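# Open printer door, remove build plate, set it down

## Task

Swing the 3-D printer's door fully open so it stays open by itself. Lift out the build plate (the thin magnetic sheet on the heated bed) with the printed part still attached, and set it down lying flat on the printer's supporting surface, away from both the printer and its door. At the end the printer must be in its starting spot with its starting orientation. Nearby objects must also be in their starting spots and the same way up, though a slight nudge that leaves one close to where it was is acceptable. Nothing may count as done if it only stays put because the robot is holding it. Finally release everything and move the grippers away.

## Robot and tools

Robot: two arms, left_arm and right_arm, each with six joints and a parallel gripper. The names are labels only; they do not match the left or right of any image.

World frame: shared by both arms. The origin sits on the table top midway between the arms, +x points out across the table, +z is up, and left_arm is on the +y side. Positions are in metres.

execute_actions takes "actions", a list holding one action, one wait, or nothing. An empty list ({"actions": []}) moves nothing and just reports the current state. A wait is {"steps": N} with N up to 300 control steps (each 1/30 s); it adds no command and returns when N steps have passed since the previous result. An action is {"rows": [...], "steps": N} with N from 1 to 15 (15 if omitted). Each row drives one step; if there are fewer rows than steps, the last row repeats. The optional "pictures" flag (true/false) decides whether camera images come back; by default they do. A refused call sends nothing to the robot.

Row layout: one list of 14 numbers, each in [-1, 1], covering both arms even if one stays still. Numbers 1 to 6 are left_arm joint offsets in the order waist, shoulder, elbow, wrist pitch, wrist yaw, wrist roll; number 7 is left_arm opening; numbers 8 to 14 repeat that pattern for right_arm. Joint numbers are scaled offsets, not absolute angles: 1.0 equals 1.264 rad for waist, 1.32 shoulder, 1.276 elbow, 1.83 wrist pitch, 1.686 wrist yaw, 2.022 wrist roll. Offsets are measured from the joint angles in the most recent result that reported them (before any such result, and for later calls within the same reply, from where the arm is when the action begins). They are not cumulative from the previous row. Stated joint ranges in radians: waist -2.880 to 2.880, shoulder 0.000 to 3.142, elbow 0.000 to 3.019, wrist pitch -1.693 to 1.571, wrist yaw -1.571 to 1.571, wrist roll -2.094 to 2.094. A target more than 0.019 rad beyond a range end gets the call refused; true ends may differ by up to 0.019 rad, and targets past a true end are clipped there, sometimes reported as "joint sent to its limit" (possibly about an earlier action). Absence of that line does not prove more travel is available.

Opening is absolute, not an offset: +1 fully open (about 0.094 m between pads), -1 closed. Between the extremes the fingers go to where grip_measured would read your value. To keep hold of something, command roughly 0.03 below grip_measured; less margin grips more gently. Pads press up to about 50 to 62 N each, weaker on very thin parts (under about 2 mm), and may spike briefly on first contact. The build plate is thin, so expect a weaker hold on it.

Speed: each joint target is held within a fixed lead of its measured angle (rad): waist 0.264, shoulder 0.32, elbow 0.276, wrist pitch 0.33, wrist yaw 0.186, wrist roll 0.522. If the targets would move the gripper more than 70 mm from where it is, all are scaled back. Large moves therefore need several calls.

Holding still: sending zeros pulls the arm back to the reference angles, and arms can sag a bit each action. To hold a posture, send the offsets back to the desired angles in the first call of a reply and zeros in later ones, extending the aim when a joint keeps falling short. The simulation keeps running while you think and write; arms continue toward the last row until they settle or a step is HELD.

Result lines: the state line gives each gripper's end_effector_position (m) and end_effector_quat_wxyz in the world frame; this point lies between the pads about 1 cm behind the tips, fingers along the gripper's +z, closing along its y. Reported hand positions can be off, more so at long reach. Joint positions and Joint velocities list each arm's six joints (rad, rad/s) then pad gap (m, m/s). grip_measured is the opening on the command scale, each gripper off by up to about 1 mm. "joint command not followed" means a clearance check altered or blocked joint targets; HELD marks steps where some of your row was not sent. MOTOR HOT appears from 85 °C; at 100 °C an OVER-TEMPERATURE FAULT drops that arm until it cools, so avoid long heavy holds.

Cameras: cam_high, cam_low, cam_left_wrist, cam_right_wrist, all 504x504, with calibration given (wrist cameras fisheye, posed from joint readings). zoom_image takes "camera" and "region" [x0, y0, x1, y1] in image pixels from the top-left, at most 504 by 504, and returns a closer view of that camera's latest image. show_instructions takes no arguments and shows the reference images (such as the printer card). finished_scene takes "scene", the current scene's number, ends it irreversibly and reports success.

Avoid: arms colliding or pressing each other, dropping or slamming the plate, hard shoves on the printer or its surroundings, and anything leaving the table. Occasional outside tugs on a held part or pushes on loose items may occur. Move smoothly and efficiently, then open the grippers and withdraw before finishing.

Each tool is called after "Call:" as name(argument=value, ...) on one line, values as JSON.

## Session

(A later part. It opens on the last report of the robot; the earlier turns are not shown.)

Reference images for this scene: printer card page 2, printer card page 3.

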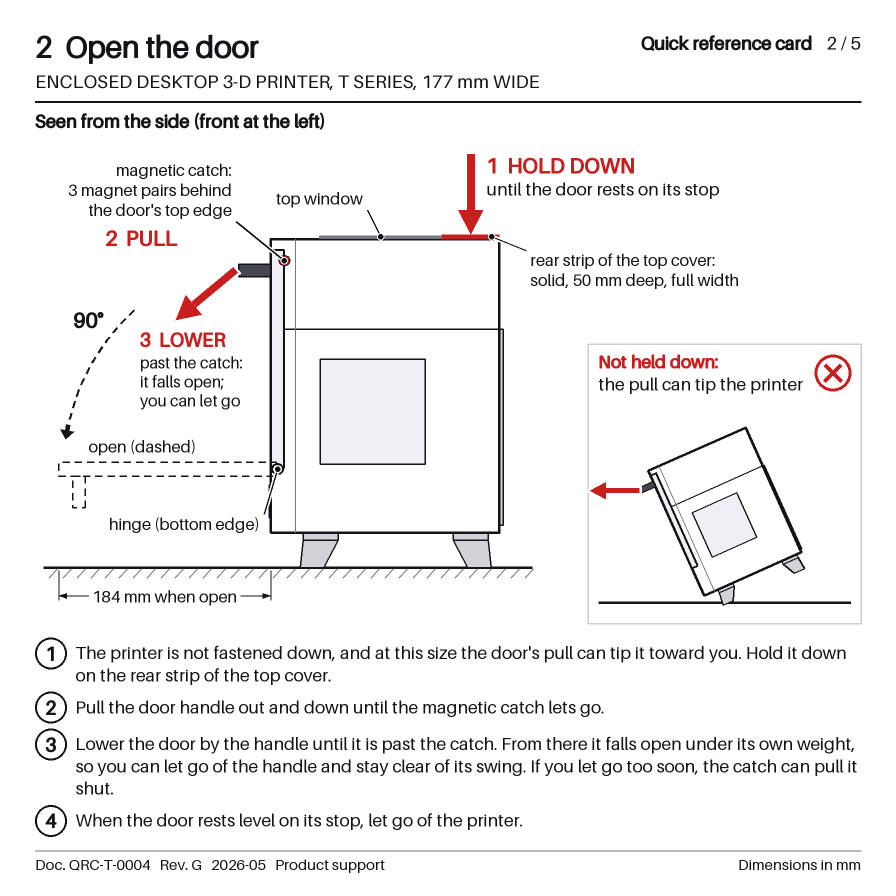

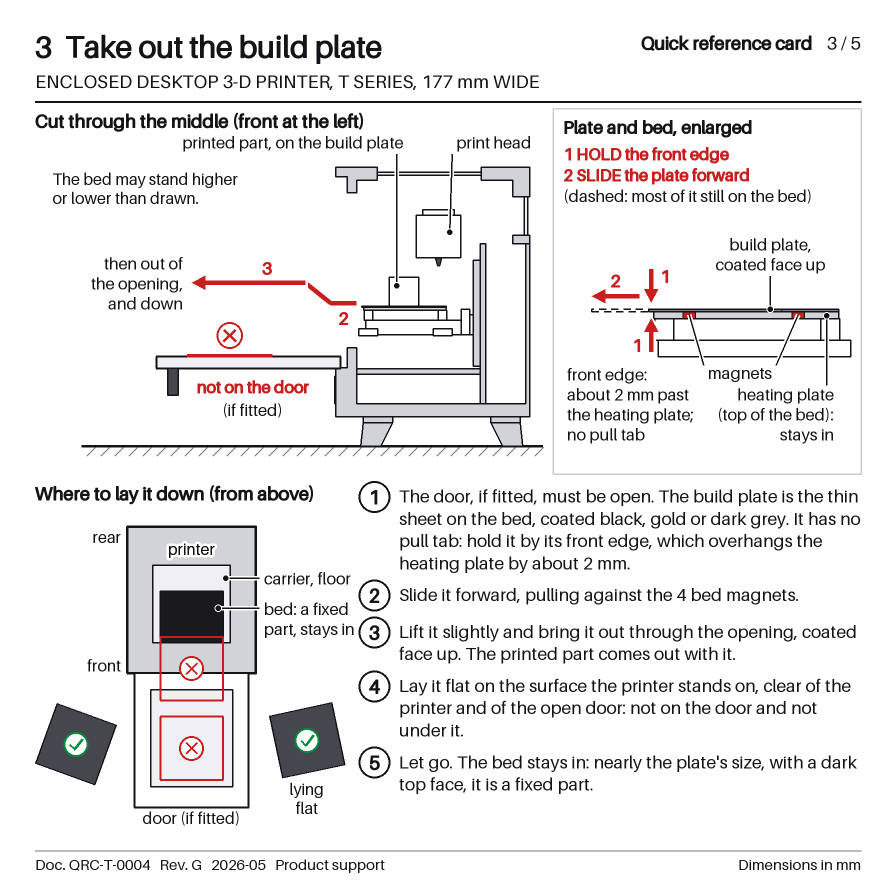

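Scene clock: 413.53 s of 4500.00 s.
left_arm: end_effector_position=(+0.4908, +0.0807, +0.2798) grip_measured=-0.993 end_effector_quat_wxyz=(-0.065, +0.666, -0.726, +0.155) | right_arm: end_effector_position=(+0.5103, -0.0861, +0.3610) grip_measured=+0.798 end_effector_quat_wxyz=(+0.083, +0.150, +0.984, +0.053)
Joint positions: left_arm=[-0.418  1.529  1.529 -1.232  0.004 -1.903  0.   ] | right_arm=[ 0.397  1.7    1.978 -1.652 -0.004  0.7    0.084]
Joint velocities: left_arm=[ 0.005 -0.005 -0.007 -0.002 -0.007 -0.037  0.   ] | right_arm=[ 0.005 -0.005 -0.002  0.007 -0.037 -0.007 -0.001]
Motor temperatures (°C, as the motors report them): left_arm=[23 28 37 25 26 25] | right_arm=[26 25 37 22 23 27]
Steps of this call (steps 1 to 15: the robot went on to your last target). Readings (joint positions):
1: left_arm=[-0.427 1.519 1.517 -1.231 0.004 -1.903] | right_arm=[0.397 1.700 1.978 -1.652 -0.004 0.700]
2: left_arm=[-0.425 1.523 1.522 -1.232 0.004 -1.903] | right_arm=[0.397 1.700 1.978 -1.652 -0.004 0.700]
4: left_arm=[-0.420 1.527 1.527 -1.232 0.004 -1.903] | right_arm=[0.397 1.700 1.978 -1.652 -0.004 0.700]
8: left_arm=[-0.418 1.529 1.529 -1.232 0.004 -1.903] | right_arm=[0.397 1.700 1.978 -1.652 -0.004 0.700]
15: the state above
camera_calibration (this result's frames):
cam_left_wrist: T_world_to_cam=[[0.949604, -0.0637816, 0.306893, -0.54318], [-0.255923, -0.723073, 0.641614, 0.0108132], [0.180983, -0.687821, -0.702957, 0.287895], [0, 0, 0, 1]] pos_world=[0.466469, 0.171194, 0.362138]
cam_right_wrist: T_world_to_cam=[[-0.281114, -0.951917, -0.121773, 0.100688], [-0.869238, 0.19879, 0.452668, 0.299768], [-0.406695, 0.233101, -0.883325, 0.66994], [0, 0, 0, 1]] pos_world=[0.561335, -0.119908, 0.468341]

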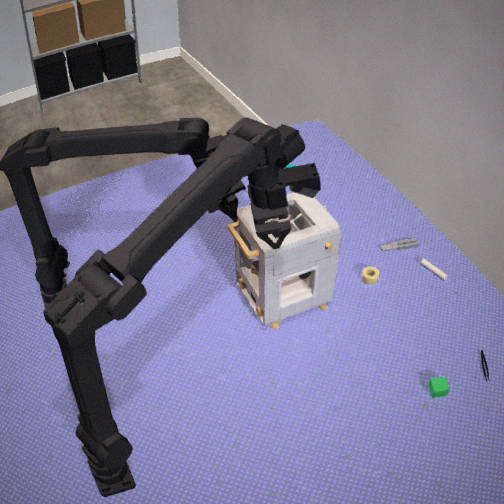

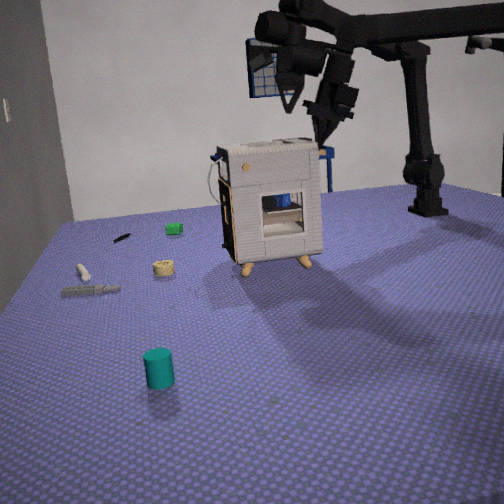

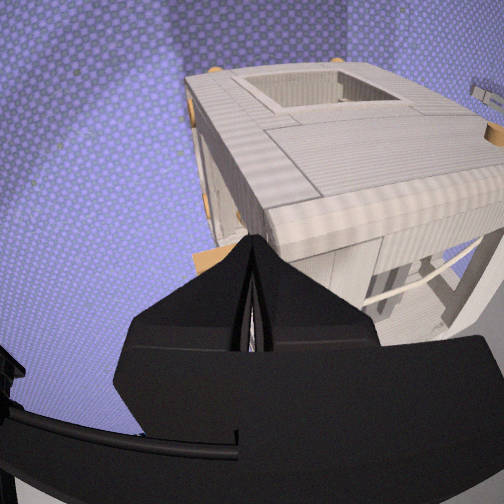

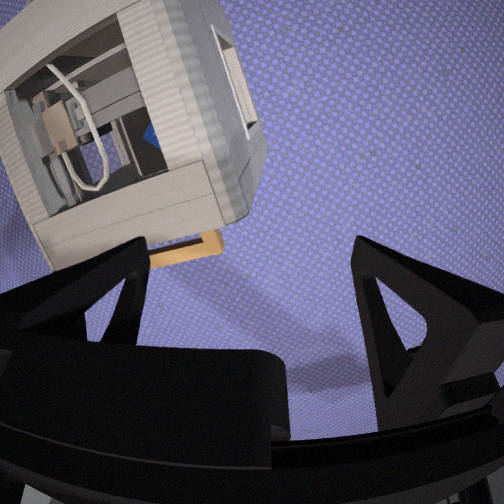

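Call:
execute_actions(actions=[{"rows":[[0.008,0.018,0.048,0.015,0,0,-1,0,0,0.02,0.01,0,0,0.8],[0.009,0.02,0.05,0.018,0,0,-1,0,0,0.02,0.01,0,0,0.8],[0.01,0.021,0.051,0.02,0,0,-1,0,0,0.02,0.01,0,0,0.8],[0.011,0.023,0.053,0.022,0,0,-1,0,0,0.02,0.01,0,0,0.8],[0.012,0.024,0.055,0.025,0,0,-1,0,0,0.02,0.01,0,0,0.8],[0.013,0.026,0.056,0.027,0,0,-1,0,0,0.02,0.01,0,0,0.8],[0.014,0.027,0.058,0.029,0,0,-1,0,0,0.02,0.01,0,0,0.8],[0.014,0.029,0.059,0.031,0,0,-1,0,0,0.02,0.01,0,0,0.8],[0.015,0.03,0.061,0.033,0,0,-1,0,0,0.02,0.01,0,0,0.8],[0.016,0.032,0.062,0.035,0,0,-1,0,0,0.02,0.01,0,0,0.8],[0.017,0.033,0.064,0.037,0,0,-1,0,0,0.02,0.01,0,0,0.8],[0.018,0.035,0.065,0.039,0,0,-1,0,0,0.02,0.01,0,0,0.8],[0.018,0.036,0.067,0.041,0,0,-1,0,0,0.02,0.01,0,0,0.8],[0.019,0.037,0.068,0.043,0,0,-1,0,0,0.02,0.01,0,0,0.8]],"steps":15}], pictures=false)

Call:
execute_actions(actions=[{"steps":15}])

Call:
zoom_image(camera="cam_low", region=[190, 120, 360, 290])

Call:
zoom_image(camera="cam_high", region=[200, 170, 380, 350])

Scene clock: 430.90 s of 4500.00 s.
left_arm: end_effector_position=(+0.4990, +0.0836, +0.2801) grip_measured=-0.993 end_effector_quat_wxyz=(-0.067, +0.670, -0.722, +0.159) | right_arm: end_effector_position=(+0.5103, -0.0861, +0.3610) grip_measured=+0.798 end_effector_quat_wxyz=(+0.083, +0.150, +0.984, +0.053)
Joint positions: left_arm=[-0.407  1.541  1.542 -1.225  0.005 -1.903  0.   ] | right_arm=[ 0.397  1.7    1.978 -1.652 -0.004  0.7    0.084]
Joint velocities: left_arm=[ 0.063  0.054  0.037  0.085 -0.037 -0.007 -0.   ] | right_arm=[-0.005 -0.015  0.002 -0.002  0.066  0.007  0.   ]
Motor temperatures (°C, as the motors report them): left_arm=[23 28 39 25 26 25] | right_arm=[26 25 36 22 23 27]
Steps of this call (steps 1 to 15: the robot went on to your last target; steps 16 to 90: nothing new was sent; then 13.87 s passed at rest; steps 91 to 105: all 15 steps of this action). Readings (joint positions):
91: left_arm=[-0.418 1.529 1.529 -1.232 0.004 -1.903] | right_arm=[0.397 1.700 1.978 -1.652 -0.004 0.700]
92: left_arm=[-0.418 1.529 1.529 -1.232 0.004 -1.903] | right_arm=[0.397 1.700 1.978 -1.652 -0.004 0.700]
94: left_arm=[-0.418 1.529 1.529 -1.232 0.004 -1.903] | right_arm=[0.397 1.700 1.978 -1.652 -0.004 0.700]
98: left_arm=[-0.418 1.530 1.530 -1.232 0.005 -1.903] | right_arm=[0.397 1.700 1.978 -1.652 -0.004 0.700]
105: the state above

Scene clock: 431.40 s of 4500.00 s.
left_arm: end_effector_position=(+0.5048, +0.0854, +0.2803) grip_measured=-0.993 end_effector_quat_wxyz=(-0.070, +0.672, -0.719, +0.163) | right_arm: end_effector_position=(+0.5103, -0.0861, +0.3610) grip_measured=+0.798 end_effector_quat_wxyz=(+0.083, +0.150, +0.984, +0.053)
Joint positions: left_arm=[-0.4    1.547  1.547 -1.215  0.005 -1.903  0.   ] | right_arm=[ 0.397  1.7    1.978 -1.652 -0.004  0.7    0.084]
Joint velocities: left_arm=[-0.015 -0.005  0.007 -0.007  0.081 -0.007  0.001] | right_arm=[-0.015 -0.005  0.007  0.012 -0.066 -0.022  0.   ]
Motor temperatures (°C, as the motors report them): left_arm=[23 28 39 25 26 25] | right_arm=[26 25 36 22 23 27]
Steps of this call (steps 1 to 15: the robot went on to your last target). Readings (joint positions):
1: left_arm=[-0.405 1.543 1.544 -1.222 0.005 -1.903] | right_arm=[0.397 1.700 1.978 -1.652 -0.004 0.700]
2: left_arm=[-0.403 1.544 1.545 -1.220 0.005 -1.903] | right_arm=[0.397 1.700 1.978 -1.652 -0.004 0.700]
4: left_arm=[-0.400 1.546 1.547 -1.216 0.005 -1.903] | right_arm=[0.397 1.700 1.978 -1.652 -0.004 0.700]
8: left_arm=[-0.400 1.547 1.547 -1.215 0.005 -1.903] | right_arm=[0.397 1.700 1.978 -1.652 -0.004 0.700]
15: the state above
camera_calibration (this result's frames):
cam_left_wrist: T_world_to_cam=[[0.945565, -0.0442545, 0.322411, -0.560232], [-0.253027, -0.723008, 0.642835, 0.0156876], [0.204658, -0.689421, -0.694849, 0.27487], [0, 0, 0, 1]] pos_world=[0.477451, 0.17605, 0.361534]
cam_right_wrist: T_world_to_cam=[[-0.281114, -0.951917, -0.121773, 0.100688], [-0.869238, 0.19879, 0.452668, 0.299768], [-0.406695, 0.233101, -0.883325, 0.66994], [0, 0, 0, 1]] pos_world=[0.561335, -0.119908, 0.468341]

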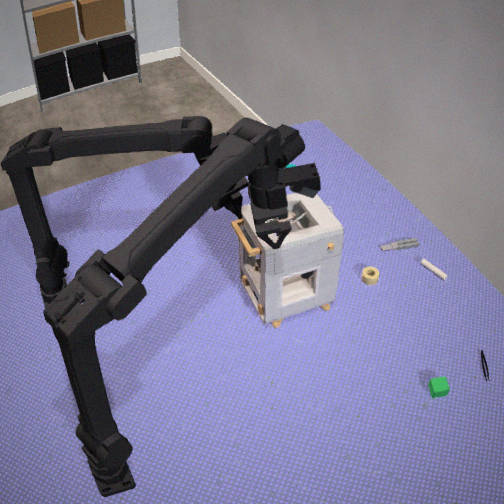

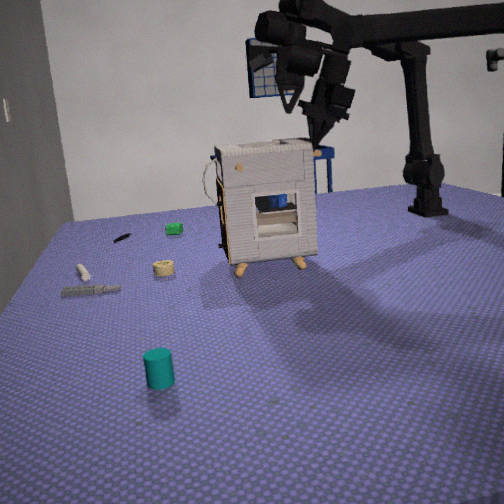

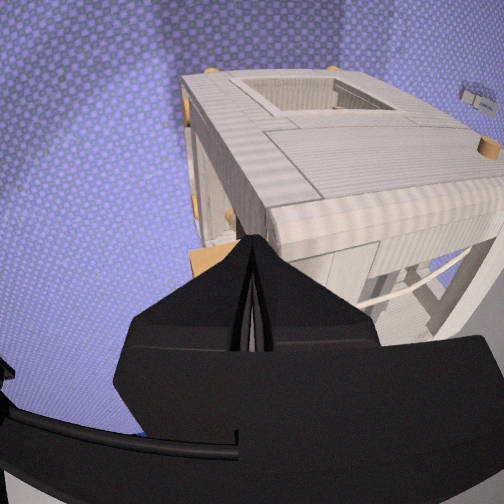

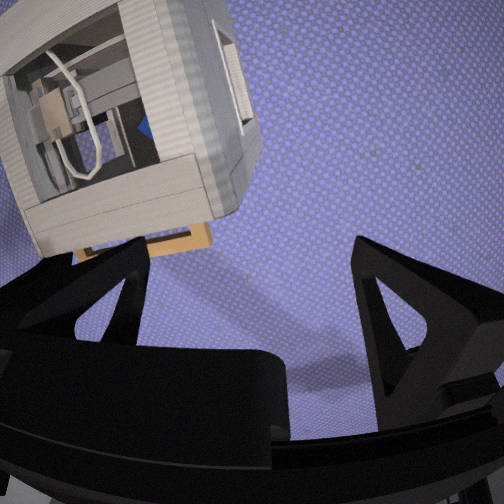

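Region (190, 120, 360, 290) of cam_low's 504x504 image, scaled by 2.965, with more detail than that image has.

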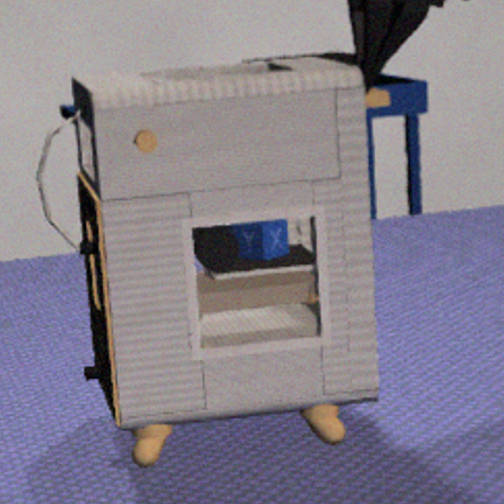

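Region (200, 170, 380, 350) of cam_high's 504x504 image, scaled by 2.800, with more detail than that image has.

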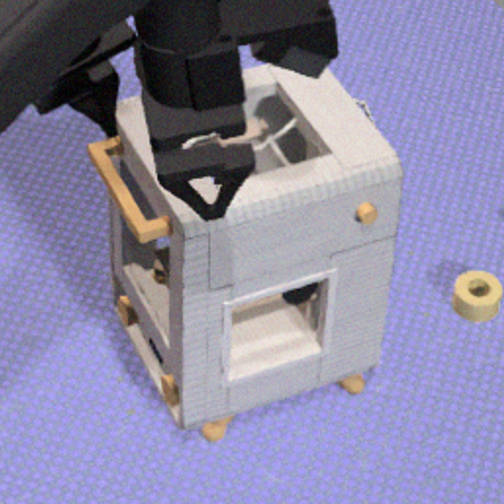

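Call:
execute_actions(actions=[{"rows":[[0,-0.025,-0.034,0.008,0,0.011,-1,0,0,0.02,0.01,0,0,0.8],[0,-0.043,-0.068,0.017,0,0.023,-1,0,0,0.02,0.01,0,0,0.8],[0,-0.06,-0.101,0.025,0,0.034,-1,0,0,0.02,0.01,0,0,0.8],[0,-0.078,-0.135,0.033,0,0.045,-1,0,0,0.02,0.01,0,0,0.8],[0,-0.095,-0.169,0.042,0,0.057,-1,0,0,0.02,0.01,0,0,0.8],[0,-0.113,-0.203,0.05,0,0.068,-1,0,0,0.02,0.01,0,0,0.8],[0,-0.13,-0.237,0.058,0,0.079,-1,0,0,0.02,0.01,0,0,0.8],[0,-0.148,-0.27,0.067,0,0.091,-0.9,0,0,0.02,0.01,0,0,0.8],[0,-0.165,-0.304,0.075,0,0.102,-0.8,0,0,0.02,0.01,0,0,0.8],[0,-0.183,-0.338,0.083,0,0.113,-0.7,0,0,0.02,0.01,0,0,0.8],[0,-0.2,-0.372,0.092,0,0.125,-0.6,0,0,0.02,0.01,0,0,0.8],[0,-0.218,-0.406,0.1,0,0.136,-0.5,0,0,0.02,0.01,0,0,0.8],[0,-0.235,-0.439,0.108,0,0.147,-0.5,0,0,0.02,0.01,0,0,0.8],[0,-0.253,-0.473,0.117,0,0.159,-0.5,0,0,0.02,0.01,0,0,0.8],[0,-0.27,-0.507,0.125,0,0.17,-0.5,0,0,0.02,0.01,0,0,0.8]],"steps":15}], pictures=false)

Call:
execute_actions(actions=[{"steps":15}], pictures=false)

Scene clock: 471.20 s of 4500.00 s.
left_arm: end_effector_position=(+0.3659, +0.1442, +0.1724) grip_measured=-0.502 end_effector_quat_wxyz=(+0.068, -0.587, +0.798, -0.118) | right_arm: end_effector_position=(+0.5103, -0.0861, +0.3610) grip_measured=+0.798 end_effector_quat_wxyz=(+0.083, +0.150, +0.984, +0.053)
Joint positions: left_arm=[-0.4    1.24   0.971 -1.029  0.004 -1.669  0.023] | right_arm=[ 0.397  1.7    1.978 -1.652 -0.004  0.7    0.084]
Joint velocities: left_arm=[-0.005 -0.669 -1.194  0.486 -0.007  0.637  0.002] | right_arm=[ 0.015 -0.005  0.002  0.007  0.11   0.022  0.002]
Motor temperatures (°C, as the motors report them): left_arm=[23 28 40 26 26 25] | right_arm=[26 25 35 22 23 27]
Steps of this call (steps 1 to 15: the robot went on to your last target; steps 16 to 90: nothing new was sent; then 36.30 s passed at rest; steps 91 to 105: all 15 steps of this action). Readings (joint positions):
91: left_arm=[-0.400 1.543 1.541 -1.214 0.005 -1.903] | right_arm=[0.397 1.700 1.978 -1.652 -0.004 0.700]
92: left_arm=[-0.400 1.533 1.525 -1.204 0.004 -1.898] | right_arm=[0.397 1.700 1.978 -1.652 -0.004 0.700]
94: left_arm=[-0.400 1.493 1.465 -1.175 0.004 -1.878] | right_arm=[0.397 1.700 1.978 -1.652 -0.004 0.700]
98: left_arm=[-0.400 1.390 1.279 -1.133 0.004 -1.814] | right_arm=[0.397 1.700 1.978 -1.652 -0.004 0.700]
105: the state above

Scene clock: 471.70 s of 4500.00 s.
left_arm: end_effector_position=(+0.3422, +0.1542, +0.1531) grip_measured=-0.502 end_effector_quat_wxyz=(+0.070, -0.551, +0.824, -0.110) | right_arm: end_effector_position=(+0.5103, -0.0861, +0.3610) grip_measured=+0.798 end_effector_quat_wxyz=(+0.083, +0.150, +0.984, +0.053)
Joint positions: left_arm=[-0.4    1.192  0.881 -0.999  0.004 -1.578  0.023] | right_arm=[ 0.397  1.7    1.978 -1.652 -0.004  0.7    0.084]
Joint velocities: left_arm=[-0.005 -0.024  0.012 -0.012  0.066  0.037  0.001] | right_arm=[-0.005 -0.005 -0.002  0.002  0.022  0.022  0.   ]
Motor temperatures (°C, as the motors report them): left_arm=[23 28 40 26 26 25] | right_arm=[26 25 35 22 23 27]
Steps of this call (steps 1 to 15: the robot went on to your last target). Readings (joint positions):
1: left_arm=[-0.400 1.220 0.933 -1.019 0.004 -1.650] | right_arm=[0.397 1.700 1.978 -1.652 -0.004 0.700]
2: left_arm=[-0.400 1.205 0.905 -1.016 0.004 -1.635] | right_arm=[0.397 1.700 1.978 -1.652 -0.004 0.700]
4: left_arm=[-0.400 1.192 0.881 -1.016 0.004 -1.615] | right_arm=[0.397 1.700 1.978 -1.652 -0.004 0.700]
8: left_arm=[-0.400 1.192 0.881 -1.001 0.004 -1.591] | right_arm=[0.397 1.700 1.978 -1.652 -0.004 0.700]
15: the state above

Call:
execute_actions(actions=[{"rows":[[-0.02,0,0,0.04,-0.026,0,-0.5,0,0,0.02,0.01,0,0,0.8],[-0.04,0,0,0.08,-0.053,0,-0.5,0,0,0.02,0.01,0,0,0.8],[-0.061,0,0,0.12,-0.079,0,-0.5,0,0,0.02,0.01,0,0,0.8],[-0.081,0,0,0.16,-0.106,0,-0.5,0,0,0.02,0.01,0,0,0.8],[-0.101,0,0,0.2,-0.132,0,-0.5,0,0,0.02,0.01,0,0,0.8],[-0.121,0,0,0.24,-0.158,0,-0.5,0,0,0.02,0.01,0,0,0.8],[-0.141,0,0,0.28,-0.185,0,-0.5,0,0,0.02,0.01,0,0,0.8],[-0.162,0.004,-0.006,0.32,-0.211,0,-0.5,0,0,0.02,0.01,0,0,0.8],[-0.182,0.008,-0.012,0.36,-0.238,0,-0.5,0,0,0.02,0.01,0,0,0.8],[-0.202,0.013,-0.019,0.4,-0.264,0,-0.5,0,0,0.02,0.01,0,0,0.8],[-0.222,0.018,-0.027,0.44,-0.29,0,-0.5,0,0,0.02,0.01,0,0,0.8],[-0.242,0.023,-0.035,0.48,-0.317,0,-0.5,0,0,0.02,0.01,0,0,0.8],[-0.263,0.028,-0.043,0.52,-0.343,0,-0.5,0,0,0.02,0.01,0,0,0.8],[-0.283,0.034,-0.051,0.56,-0.37,0,-0.5,0,0,0.02,0.01,0,0,0.8],[-0.303,0.04,-0.06,0.6,-0.396,0,-0.5,0,0,0.02,0.01,0,0,0.8]],"steps":15}], pictures=false)

Call:
execute_actions(actions=[{"steps":20}], pictures=false)

Scene clock: 493.70 s of 4500.00 s.
left_arm: end_effector_position=(+0.4388, +0.0385, +0.2771) grip_measured=-0.501 end_effector_quat_wxyz=(+0.443, -0.478, +0.666, -0.363) | right_arm: end_effector_position=(+0.5103, -0.0861, +0.3610) grip_measured=+0.798 end_effector_quat_wxyz=(+0.083, +0.150, +0.984, +0.053)
Joint positions: left_arm=[-0.734  1.212  0.833 -0.058 -0.622 -1.575  0.023] | right_arm=[ 0.397  1.7    1.978 -1.652 -0.004  0.7    0.084]
Joint velocities: left_arm=[-0.728  0.21  -0.325  2.186 -1.062 -0.051 -0.   ] | right_arm=[-0.015 -0.005  0.007  0.012  0.007 -0.007  0.   ]
Motor temperatures (°C, as the motors report them): left_arm=[23 28 38 26 26 25] | right_arm=[26 25 35 22 23 27]
Steps of this call (steps 1 to 15: the robot went on to your last target; steps 16 to 90: nothing new was sent; then 18.50 s passed at rest; steps 91 to 105: all 15 steps of this action). Readings (joint positions):
91: left_arm=[-0.401 1.192 0.880 -0.990 -0.014 -1.575] | right_arm=[0.397 1.700 1.978 -1.652 -0.004 0.700]
92: left_arm=[-0.407 1.192 0.877 -0.959 -0.050 -1.575] | right_arm=[0.397 1.700 1.978 -1.652 -0.004 0.700]
94: left_arm=[-0.434 1.192 0.871 -0.853 -0.136 -1.575] | right_arm=[0.397 1.700 1.978 -1.652 -0.004 0.700]
98: left_arm=[-0.539 1.192 0.870 -0.573 -0.311 -1.575] | right_arm=[0.397 1.700 1.978 -1.652 -0.004 0.700]
105: the state above

Scene clock: 494.37 s of 4500.00 s.
left_arm: end_effector_position=(+0.4299, +0.0142, +0.2745) grip_measured=-0.501 end_effector_quat_wxyz=(+0.450, -0.468, +0.648, -0.398) | right_arm: end_effector_position=(+0.5103, -0.0861, +0.3610) grip_measured=+0.798 end_effector_quat_wxyz=(+0.083, +0.150, +0.984, +0.053)
Joint positions: left_arm=[-0.791  1.24   0.801  0.081 -0.66  -1.575  0.023] | right_arm=[ 0.397  1.7    1.978 -1.652 -0.004  0.7    0.084]
Joint velocities: left_arm=[-0.005 -0.005 -0.007  0.007 -0.095  0.022  0.001] | right_arm=[-0.015  0.005 -0.012  0.002  0.022 -0.051 -0.001]
Motor temperatures (°C, as the motors report them): left_arm=[23 28 38 26 26 25] | right_arm=[26 25 35 22 23 27]
Steps of this call (steps 1 to 20: the robot went on to your last target). Readings (joint positions):
1: left_arm=[-0.756 1.219 0.824 0.000 -0.645 -1.575] | right_arm=[0.397 1.700 1.978 -1.652 -0.004 0.700]
2: left_arm=[-0.774 1.225 0.817 0.036 -0.653 -1.575] | right_arm=[0.397 1.700 1.978 -1.652 -0.004 0.700]
4: left_arm=[-0.793 1.235 0.809 0.066 -0.656 -1.575] | right_arm=[0.397 1.700 1.978 -1.652 -0.004 0.700]
8: left_arm=[-0.792 1.240 0.801 0.077 -0.660 -1.575] | right_arm=[0.397 1.700 1.978 -1.652 -0.004 0.700]
20: the state above

Call:
execute_actions(actions=[{"rows":[[0.004,0.01,-0.01,0.035,0,0,-0.5,0.012,0.007,0.044,-0.006,0,0.004,0.8],[0.005,0.017,-0.019,0.06,0,0,-0.5,0.022,0.014,0.048,-0.007,0,0.005,0.8],[0.006,0.024,-0.029,0.084,0,0,-0.5,0.031,0.021,0.051,-0.008,0,0.006,0.8],[0.007,0.03,-0.038,0.109,0,0,-0.5,0.041,0.027,0.055,-0.009,0,0.007,0.8],[0.008,0.037,-0.048,0.134,0,0,-0.5,0.05,0.034,0.058,-0.01,0,0.008,0.8],[0.009,0.044,-0.057,0.158,0,0,-0.5,0.06,0.041,0.062,-0.011,0,0.009,0.8],[0.01,0.05,-0.067,0.183,0,0,-0.5,0.07,0.048,0.065,-0.012,0,0.01,0.8],[0.01,0.057,-0.076,0.208,0,0,-0.5,0.079,0.055,0.069,-0.013,0,0.011,0.8],[0.01,0.064,-0.086,0.232,0,0,-0.5,0.089,0.062,0.072,-0.014,0,0.012,0.8],[0.01,0.07,-0.095,0.257,0,0,-0.5,0.098,0.069,0.076,-0.015,0,0.013,0.8],[0.01,0.077,-0.105,0.281,0,0,-0.5,0.108,0.076,0.079,-0.016,0,0.014,0.8],[0.01,0.084,-0.114,0.306,0,0,-0.5,0.117,0.082,0.083,-0.017,0,0.015,0.8],[0.01,0.091,-0.124,0.331,0,0,-0.5,0.127,0.089,0.086,-0.018,0,0.016,0.8],[0.01,0.097,-0.133,0.355,0,0,-0.5,0.136,0.096,0.09,-0.019,0,0.017,0.8],[0.01,0.104,-0.143,0.38,0,0,-0.5,0.146,0.103,0.093,-0.02,0,0.017,0.8]],"steps":15}], pictures=false)

Call:
execute_actions(actions=[{"steps":20}])

Scene clock: 507.83 s of 4500.00 s.
left_arm: end_effector_position=(+0.4302, +0.0157, +0.2523) grip_measured=-0.501 end_effector_quat_wxyz=(+0.464, -0.469, +0.548, -0.514) | right_arm: end_effector_position=(+0.4932, +0.0075, +0.3180) grip_measured=+0.798 end_effector_quat_wxyz=(+0.047, +0.081, +0.995, +0.037)
Joint positions: left_arm=[-0.789  1.357  0.638  0.667 -0.66  -1.575  0.023] | right_arm=[ 0.557  1.812  2.023 -1.661 -0.004  0.719  0.084]
Joint velocities: left_arm=[-0.015  0.269 -0.359  1.341 -0.022  0.007 -0.   ] | right_arm=[ 0.396  0.337  0.076 -0.002 -0.022  0.037 -0.   ]
Motor temperatures (°C, as the motors report them): left_arm=[23 28 37 26 26 25] | right_arm=[26 25 35 22 23 27]
joint sent to its limit (right arm) — the command would take joint 4 (wrist pitch) past its lower limit, so that joint was sent only as far as its limit.
Steps of this call (steps 1 to 15: the robot went on to your last target; steps 16 to 90: nothing new was sent; then 9.97 s passed at rest; steps 91 to 105: all 15 steps of this action). Readings (joint positions):
91: left_arm=[-0.791 1.240 0.799 0.090 -0.660 -1.575] | right_arm=[0.397 1.700 1.978 -1.652 -0.004 0.700]
92: left_arm=[-0.791 1.242 0.794 0.114 -0.660 -1.575] | right_arm=[0.399 1.701 1.978 -1.652 -0.004 0.700]
94: left_arm=[-0.791 1.248 0.776 0.185 -0.660 -1.575] | right_arm=[0.407 1.704 1.980 -1.653 -0.004 0.702]
98: left_arm=[-0.791 1.282 0.729 0.357 -0.660 -1.575] | right_arm=[0.450 1.733 1.999 -1.658 -0.004 0.708]
105: the state above

Scene clock: 508.50 s of 4500.00 s.
left_arm: end_effector_position=(+0.4276, +0.0184, +0.2505) grip_measured=-0.501 end_effector_quat_wxyz=(+0.465, -0.468, +0.531, -0.531) | right_arm: end_effector_position=(+0.4908, +0.0262, +0.2994) grip_measured=+0.798 end_effector_quat_wxyz=(+0.034, +0.070, +0.997, +0.029)
Joint positions: left_arm=[-0.789  1.375  0.613  0.758 -0.66  -1.575  0.023] | right_arm=[ 0.586  1.851  2.031 -1.662 -0.004  0.726  0.084]
Joint velocities: left_arm=[ 0.015  0.015 -0.002  0.007  0.007  0.007 -0.   ] | right_arm=[-0.005 -0.005  0.007  0.007 -0.037 -0.081 -0.001]
Motor temperatures (°C, as the motors report them): left_arm=[23 28 37 26 26 25] | right_arm=[26 25 36 22 23 27]
joint sent to its limit (right arm) — the command would take joint 4 (wrist pitch) past its lower limit, so that joint was sent only as far as its limit.
Steps of this call (steps 1 to 20: the robot went on to your last target). Readings (joint positions):
1: left_arm=[-0.789 1.364 0.627 0.703 -0.660 -1.575] | right_arm=[0.569 1.822 2.025 -1.661 -0.004 0.721]
2: left_arm=[-0.789 1.370 0.620 0.725 -0.660 -1.575] | right_arm=[0.581 1.831 2.025 -1.661 -0.004 0.721]
4: left_arm=[-0.789 1.375 0.613 0.745 -0.660 -1.575] | right_arm=[0.594 1.845 2.025 -1.661 -0.004 0.722]
8: left_arm=[-0.789 1.375 0.613 0.757 -0.660 -1.575] | right_arm=[0.595 1.851 2.026 -1.661 -0.004 0.724]
20: the state above
camera_calibration (this result's frames):
cam_left_wrist: T_world_to_cam=[[0.00935115, 0.00179424, 0.999955, -0.250911], [-0.681739, -0.731555, 0.00768797, 0.309404], [0.731536, -0.68178, -0.00561768, -0.174259], [0, 0, 0, 1]] pos_world=[0.340755, 0.10799, 0.247542]
cam_right_wrist: T_world_to_cam=[[-0.130261, -0.989942, -0.0551959, 0.101552], [-0.844422, 0.0815934, 0.529428, 0.25632], [-0.519599, 0.115572, -0.846557, 0.62885], [0, 0, 0, 1]] pos_world=[0.556421, 0.00693867, 0.40226]

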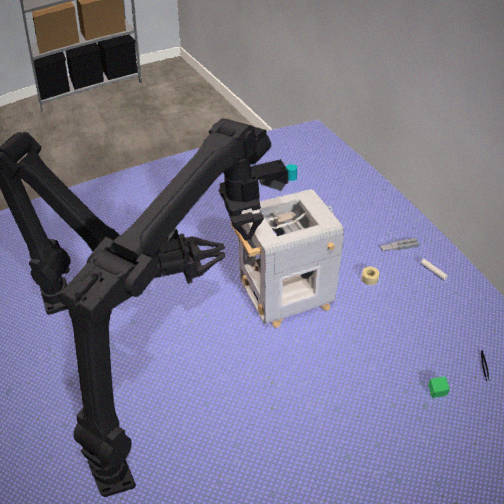

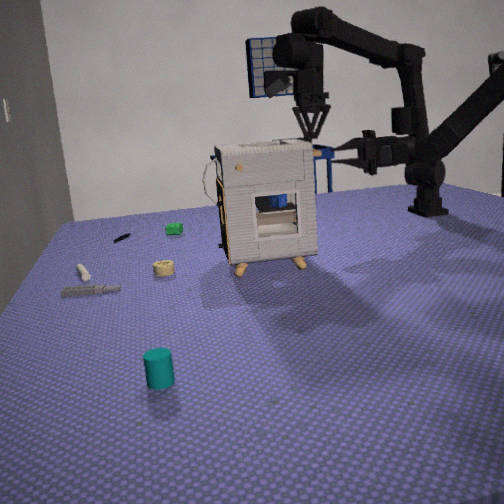

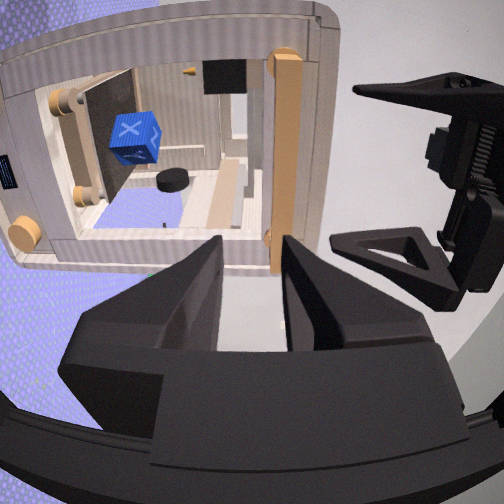

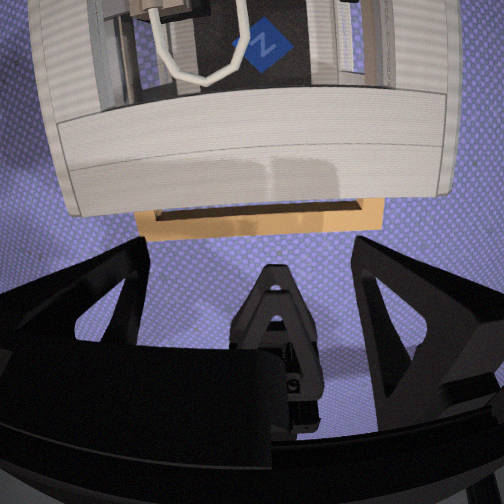

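Call:
execute_actions(actions=[{"rows":[[0.009,0.005,0.034,-0.004,0.003,0,-0.5,-0.004,0,-0.008,0,0,0,0.8],[0.011,0.006,0.037,-0.005,0.005,0,-0.5,-0.005,0,-0.01,0,0,0,0.8],[0.013,0.007,0.041,-0.007,0.006,0,-0.5,-0.005,0,-0.012,0,0,0,0.8],[0.015,0.008,0.044,-0.008,0.008,0,-0.5,-0.006,0,-0.013,0,0,0,0.8],[0.018,0.009,0.047,-0.009,0.01,0,-0.5,-0.006,0,-0.015,0,0,0,0.8],[0.02,0.01,0.05,-0.011,0.011,0,-0.5,-0.007,0,-0.017,0,0,0,0.8],[0.022,0.012,0.053,-0.012,0.013,0,-0.5,-0.007,0,-0.018,0,0,0,0.8],[0.024,0.013,0.056,-0.013,0.015,0,-0.5,-0.008,0,-0.02,0,0,0,0.8],[0.026,0.014,0.059,-0.014,0.016,0,-0.5,-0.008,0,-0.022,0,0,0,0.8],[0.028,0.015,0.063,-0.016,0.018,0,-0.5,-0.009,0,-0.023,0,0,0,0.8],[0.031,0.016,0.066,-0.017,0.02,0,-0.5,-0.009,0,-0.025,0,0,0,0.8],[0.033,0.017,0.069,-0.018,0.021,0,-0.5,-0.01,0,-0.026,0,0,0,0.8],[0.035,0.018,0.072,-0.02,0.023,0,-0.5,-0.01,0,-0.028,0,0,0,0.8],[0.037,0.019,0.075,-0.021,0.024,0,-0.5,-0.01,0,-0.03,0,0,0,0.8],[0.039,0.02,0.078,-0.022,0.026,0,-0.5,-0.01,0,-0.031,0,0,0,0.8]],"steps":15}], pictures=false)

Call:
execute_actions(actions=[{"steps":15}])

Call:
zoom_image(camera="cam_low", region=[280, 100, 380, 200])

Scene clock: 541.03 s of 4500.00 s.
left_arm: end_effector_position=(+0.4474, +0.0172, +0.2647) grip_measured=-0.501 end_effector_quat_wxyz=(+0.465, -0.467, +0.527, -0.536) | right_arm: end_effector_position=(+0.4883, +0.0216, +0.2893) grip_measured=+0.798 end_effector_quat_wxyz=(+0.024, +0.072, +0.997, +0.021)
Joint positions: left_arm=[-0.753  1.387  0.665  0.733 -0.622 -1.575  0.023] | right_arm=[ 0.582  1.851  2.005 -1.662 -0.004  0.726  0.084]
Joint velocities: left_arm=[ 0.093  0.054  0.1   -0.066  0.007 -0.051  0.001] | right_arm=[-0.034 -0.015 -0.037  0.017  0.037 -0.007  0.001]
Motor temperatures (°C, as the motors report them): left_arm=[23 28 36 26 26 25] | right_arm=[26 26 38 22 23 27]
joint sent to its limit (right arm) — the command would take joint 4 (wrist pitch) past its lower limit, so that joint was sent only as far as its limit.
Steps of this call (steps 1 to 15: the robot went on to your last target; steps 16 to 90: nothing new was sent; then 29.03 s passed at rest; steps 91 to 105: all 15 steps of this action). Readings (joint positions):
91: left_arm=[-0.788 1.375 0.613 0.758 -0.659 -1.575] | right_arm=[0.586 1.851 2.031 -1.662 -0.004 0.726]
92: left_arm=[-0.788 1.375 0.613 0.758 -0.658 -1.575] | right_arm=[0.586 1.851 2.031 -1.662 -0.004 0.726]
94: left_arm=[-0.786 1.375 0.617 0.756 -0.653 -1.575] | right_arm=[0.586 1.851 2.030 -1.662 -0.004 0.726]
98: left_arm=[-0.774 1.377 0.635 0.749 -0.641 -1.575] | right_arm=[0.586 1.851 2.021 -1.662 -0.004 0.726]
105: the state above

Scene clock: 541.53 s of 4500.00 s.
left_arm: end_effector_position=(+0.4508, +0.0179, +0.2661) grip_measured=-0.501 end_effector_quat_wxyz=(+0.466, -0.468, +0.526, -0.536) | right_arm: end_effector_position=(+0.4882, +0.0204, +0.2878) grip_measured=+0.798 end_effector_quat_wxyz=(+0.023, +0.073, +0.997, +0.020)
Joint positions: left_arm=[-0.747  1.39   0.672  0.728 -0.62  -1.575  0.023] | right_arm=[ 0.581  1.851  2.002 -1.662 -0.004  0.726  0.084]
Joint velocities: left_arm=[ 0.005 -0.005 -0.002 -0.032  0.022  0.051  0.001] | right_arm=[ 0.005  0.005 -0.002  0.002 -0.066 -0.081  0.001]
Motor temperatures (°C, as the motors report them): left_arm=[23 28 36 26 26 25] | right_arm=[26 26 38 22 23 27]
Steps of this call (steps 1 to 15: the robot went on to your last target). Readings (joint positions):
1: left_arm=[-0.751 1.388 0.668 0.731 -0.621 -1.575] | right_arm=[0.582 1.851 2.004 -1.662 -0.004 0.726]
2: left_arm=[-0.749 1.390 0.671 0.730 -0.620 -1.575] | right_arm=[0.581 1.851 2.003 -1.662 -0.004 0.726]
4: left_arm=[-0.747 1.390 0.672 0.729 -0.620 -1.575] | right_arm=[0.581 1.851 2.002 -1.662 -0.004 0.726]
8: left_arm=[-0.747 1.390 0.672 0.728 -0.620 -1.575] | right_arm=[0.581 1.851 2.002 -1.662 -0.004 0.726]
15: the state above
All arms were judged still, so your last target was given up. Only a new action makes them travel on or press farther. Fingers that are still opening or closing keep moving.
camera_calibration (this result's frames):
cam_left_wrist: T_world_to_cam=[[-0.000902339, 0.0115073, 0.999933, -0.262219], [-0.680702, -0.732519, 0.0078156, 0.324249], [0.73256, -0.68065, 0.00849401, -0.195803], [0, 0, 0, 1]] pos_world=[0.363918, 0.107262, 0.261331]
cam_right_wrist: T_world_to_cam=[[-0.137042, -0.989914, -0.0359006, 0.0926369], [-0.830702, 0.0951076, 0.548533, 0.248248], [-0.539586, 0.104995, -0.835358, 0.625087], [0, 0, 0, 1]] pos_world=[0.556204, 0.0024614, 0.389325]

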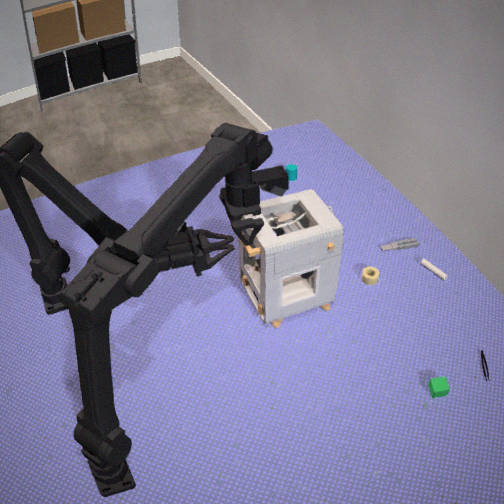

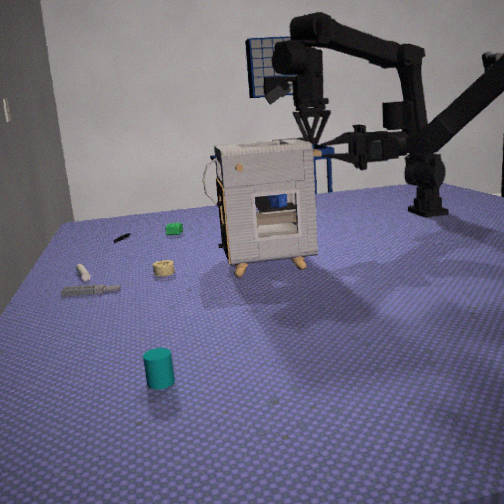

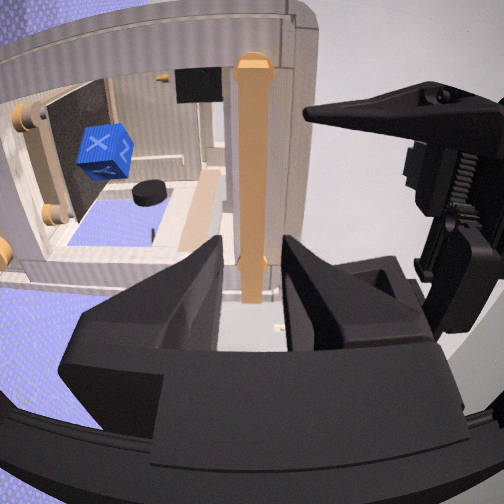

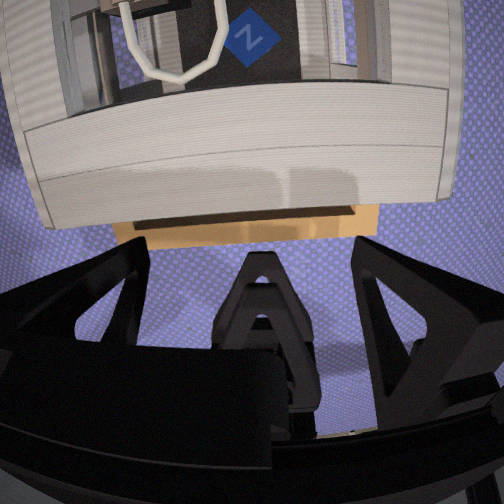

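Region (280, 100, 380, 200) of cam_low's 504x504 image, scaled by 5.040, with more detail than that image has.

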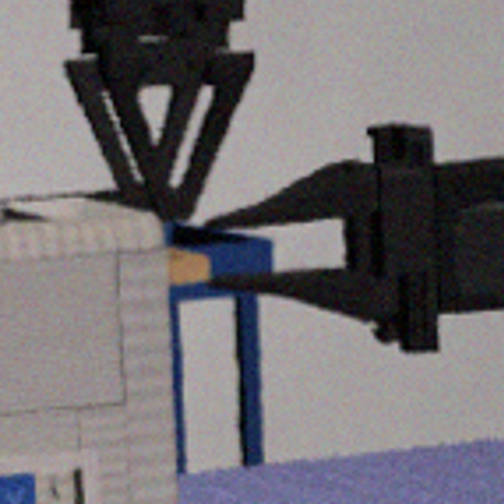

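Call:
execute_actions(actions=[{"rows":[[0.008,0.011,0.035,0,0.003,0,-0.5,-0.005,0.006,0,0.013,0,0,0.8],[0.01,0.014,0.038,0,0.004,0,-0.5,-0.006,0.007,0,0.014,0,0,0.8],[0.012,0.017,0.041,0,0.006,0,-0.5,-0.006,0.008,0,0.015,0,0,0.8],[0.015,0.02,0.045,0,0.007,0,-0.5,-0.007,0.009,0,0.015,0,0,0.8],[0.017,0.023,0.048,0,0.009,0,-0.5,-0.008,0.01,0,0.016,0,0,0.8],[0.019,0.026,0.051,-0.001,0.01,0,-0.5,-0.008,0.011,0,0.017,0,0,0.8],[0.021,0.028,0.054,-0.001,0.012,0,-0.5,-0.009,0.012,0,0.018,0,0,0.8],[0.023,0.031,0.057,-0.001,0.013,0,-0.5,-0.01,0.0133,0,0.019,0,0,0.8],[0.025,0.034,0.06,-0.002,0.015,0,-0.5,-0.01,0.0133,0,0.02,0,0,0.8],[0.027,0.037,0.063,-0.002,0.016,0,-0.5,-0.011,0.0133,0,0.021,0,0,0.8],[0.03,0.04,0.067,-0.002,0.018,0,-0.5,-0.012,0.0133,0,0.022,0,0,0.8],[0.032,0.043,0.07,-0.002,0.019,0,-0.5,-0.012,0.0133,0,0.023,0,0,0.8],[0.034,0.046,0.073,-0.003,0.021,0,-0.5,-0.013,0.0133,0,0.024,0,0,0.8],[0.036,0.049,0.076,-0.003,0.022,0,-0.5,-0.013,0.0133,0,0.025,0,0,0.8],[0.038,0.0515,0.079,-0.003,0.0237,0,-0.5,-0.0137,0.0133,0,0.025,0,0,0.8]],"steps":15}], pictures=false)

Call:
execute_actions(actions=[{"steps":15}])

Call:
zoom_image(camera="cam_low", region=[280, 100, 380, 200])

Scene clock: 568.57 s of 4500.00 s.
left_arm: end_effector_position=(+0.4744, +0.0149, +0.2664) grip_measured=-0.501 end_effector_quat_wxyz=(+0.467, -0.468, +0.525, -0.536) | right_arm: end_effector_position=(+0.4950, +0.0214, +0.2842) grip_measured=+0.798 end_effector_quat_wxyz=(+0.027, +0.075, +0.996, +0.025)
Joint positions: left_arm=[-0.713  1.44   0.724  0.728 -0.586 -1.575  0.023] | right_arm=[ 0.575  1.857  2.002 -1.641 -0.006  0.725  0.084]
Joint velocities: left_arm=[ 0.073  0.093  0.1   -0.012  0.095 -0.037 -0.001] | right_arm=[-0.005 -0.005  0.002  0.022 -0.051 -0.007 -0.   ]
Motor temperatures (°C, as the motors report them): left_arm=[23 28 37 25 26 25] | right_arm=[26 26 35 22 23 27]
Steps of this call (steps 1 to 90: nothing new was sent; then 23.53 s passed at rest; steps 91 to 105: all 15 steps of this action). Readings (joint positions):
91: left_arm=[-0.747 1.391 0.672 0.728 -0.619 -1.575] | right_arm=[0.581 1.851 2.002 -1.661 -0.004 0.726]
92: left_arm=[-0.747 1.391 0.673 0.728 -0.618 -1.575] | right_arm=[0.581 1.851 2.002 -1.659 -0.004 0.726]
94: left_arm=[-0.745 1.396 0.677 0.728 -0.614 -1.575] | right_arm=[0.580 1.851 2.002 -1.654 -0.004 0.726]
98: left_arm=[-0.734 1.413 0.696 0.728 -0.603 -1.575] | right_arm=[0.579 1.852 2.002 -1.648 -0.004 0.726]
105: the state above

Scene clock: 569.07 s of 4500.00 s.
left_arm: end_effector_position=(+0.4786, +0.0153, +0.2663) grip_measured=-0.501 end_effector_quat_wxyz=(+0.468, -0.469, +0.525, -0.535) | right_arm: end_effector_position=(+0.4950, +0.0214, +0.2842) grip_measured=+0.798 end_effector_quat_wxyz=(+0.027, +0.075, +0.996, +0.025)
Joint positions: left_arm=[-0.707  1.449  0.732  0.728 -0.584 -1.575  0.023] | right_arm=[ 0.575  1.857  2.002 -1.641 -0.006  0.725  0.084]
Joint velocities: left_arm=[ 0.005 -0.015 -0.002 -0.012 -0.037 -0.007 -0.001] | right_arm=[-0.015 -0.024 -0.017  0.017 -0.007  0.007 -0.001]
Motor temperatures (°C, as the motors report them): left_arm=[23 28 37 25 26 25] | right_arm=[26 26 35 22 23 27]
Steps of this call (steps 1 to 15: the robot went on to your last target). Readings (joint positions):
1: left_arm=[-0.711 1.444 0.728 0.728 -0.584 -1.575] | right_arm=[0.575 1.857 2.002 -1.641 -0.006 0.725]
2: left_arm=[-0.709 1.446 0.730 0.728 -0.584 -1.575] | right_arm=[0.575 1.857 2.002 -1.641 -0.006 0.725]
4: left_arm=[-0.707 1.449 0.732 0.728 -0.584 -1.575] | right_arm=[0.575 1.857 2.002 -1.641 -0.006 0.725]
8: left_arm=[-0.707 1.449 0.732 0.728 -0.584 -1.575] | right_arm=[0.575 1.857 2.002 -1.641 -0.006 0.725]
15: the state above
All arms were judged still, so your last target was given up. Only a new action makes them travel on or press farther. Fingers that are still opening or closing keep moving.
camera_calibration (this result's frames):
cam_left_wrist: T_world_to_cam=[[-0.0023607, 0.0122122, 0.999923, -0.26169], [-0.677631, -0.735365, 0.00738133, 0.339944], [0.735398, -0.677561, 0.0100114, -0.21968], [0, 0, 0, 1]] pos_world=[0.391291, 0.104332, 0.26136]
cam_right_wrist: T_world_to_cam=[[-0.141719, -0.988783, -0.0471619, 0.099888], [-0.83587, 0.0940072, 0.540817, 0.260514], [-0.530317, 0.116065, -0.839817, 0.622138], [0, 0, 0, 1]] pos_world=[0.561843, 0.00206871, 0.386303]

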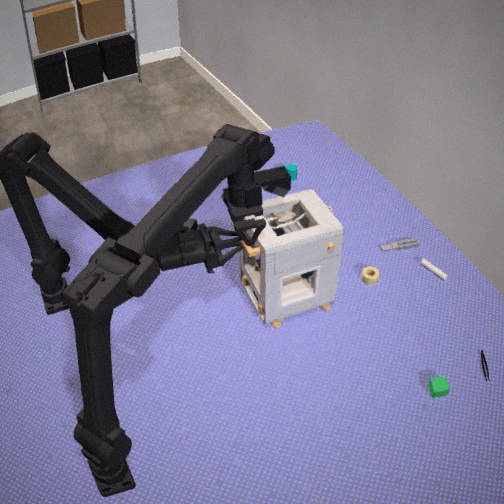

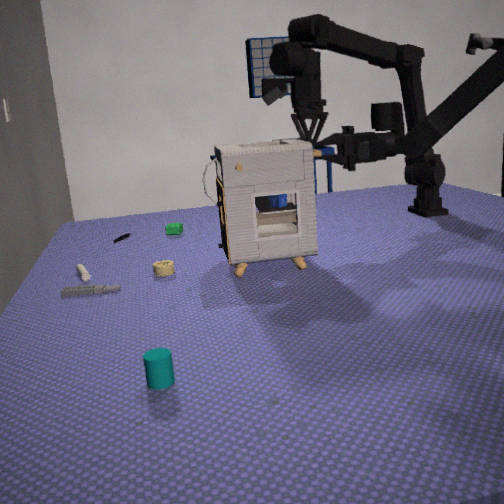

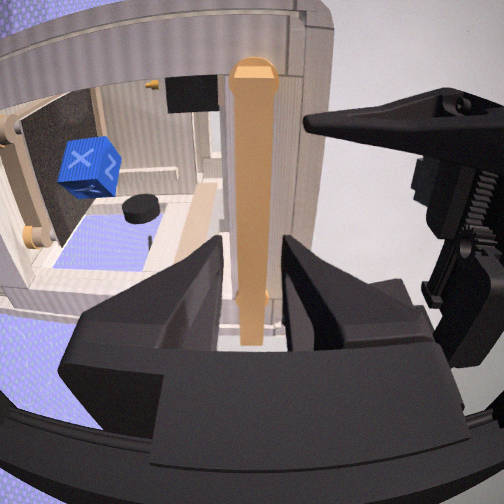

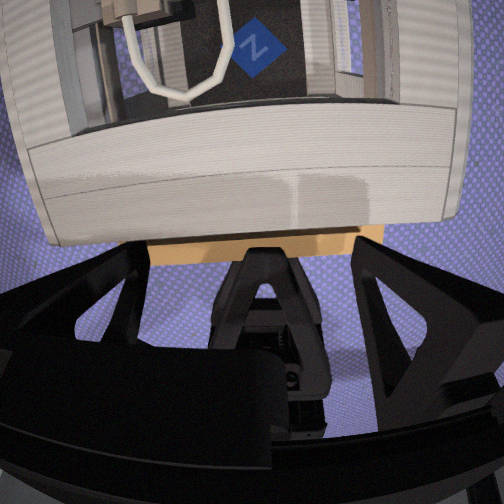

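Region (280, 100, 380, 200) of cam_low's 504x504 image, scaled by 5.040, with more detail than that image has.

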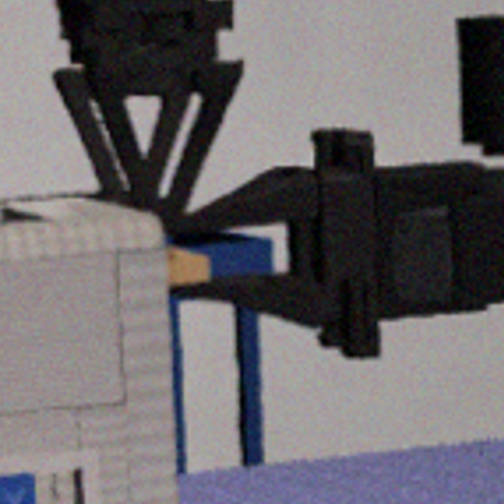

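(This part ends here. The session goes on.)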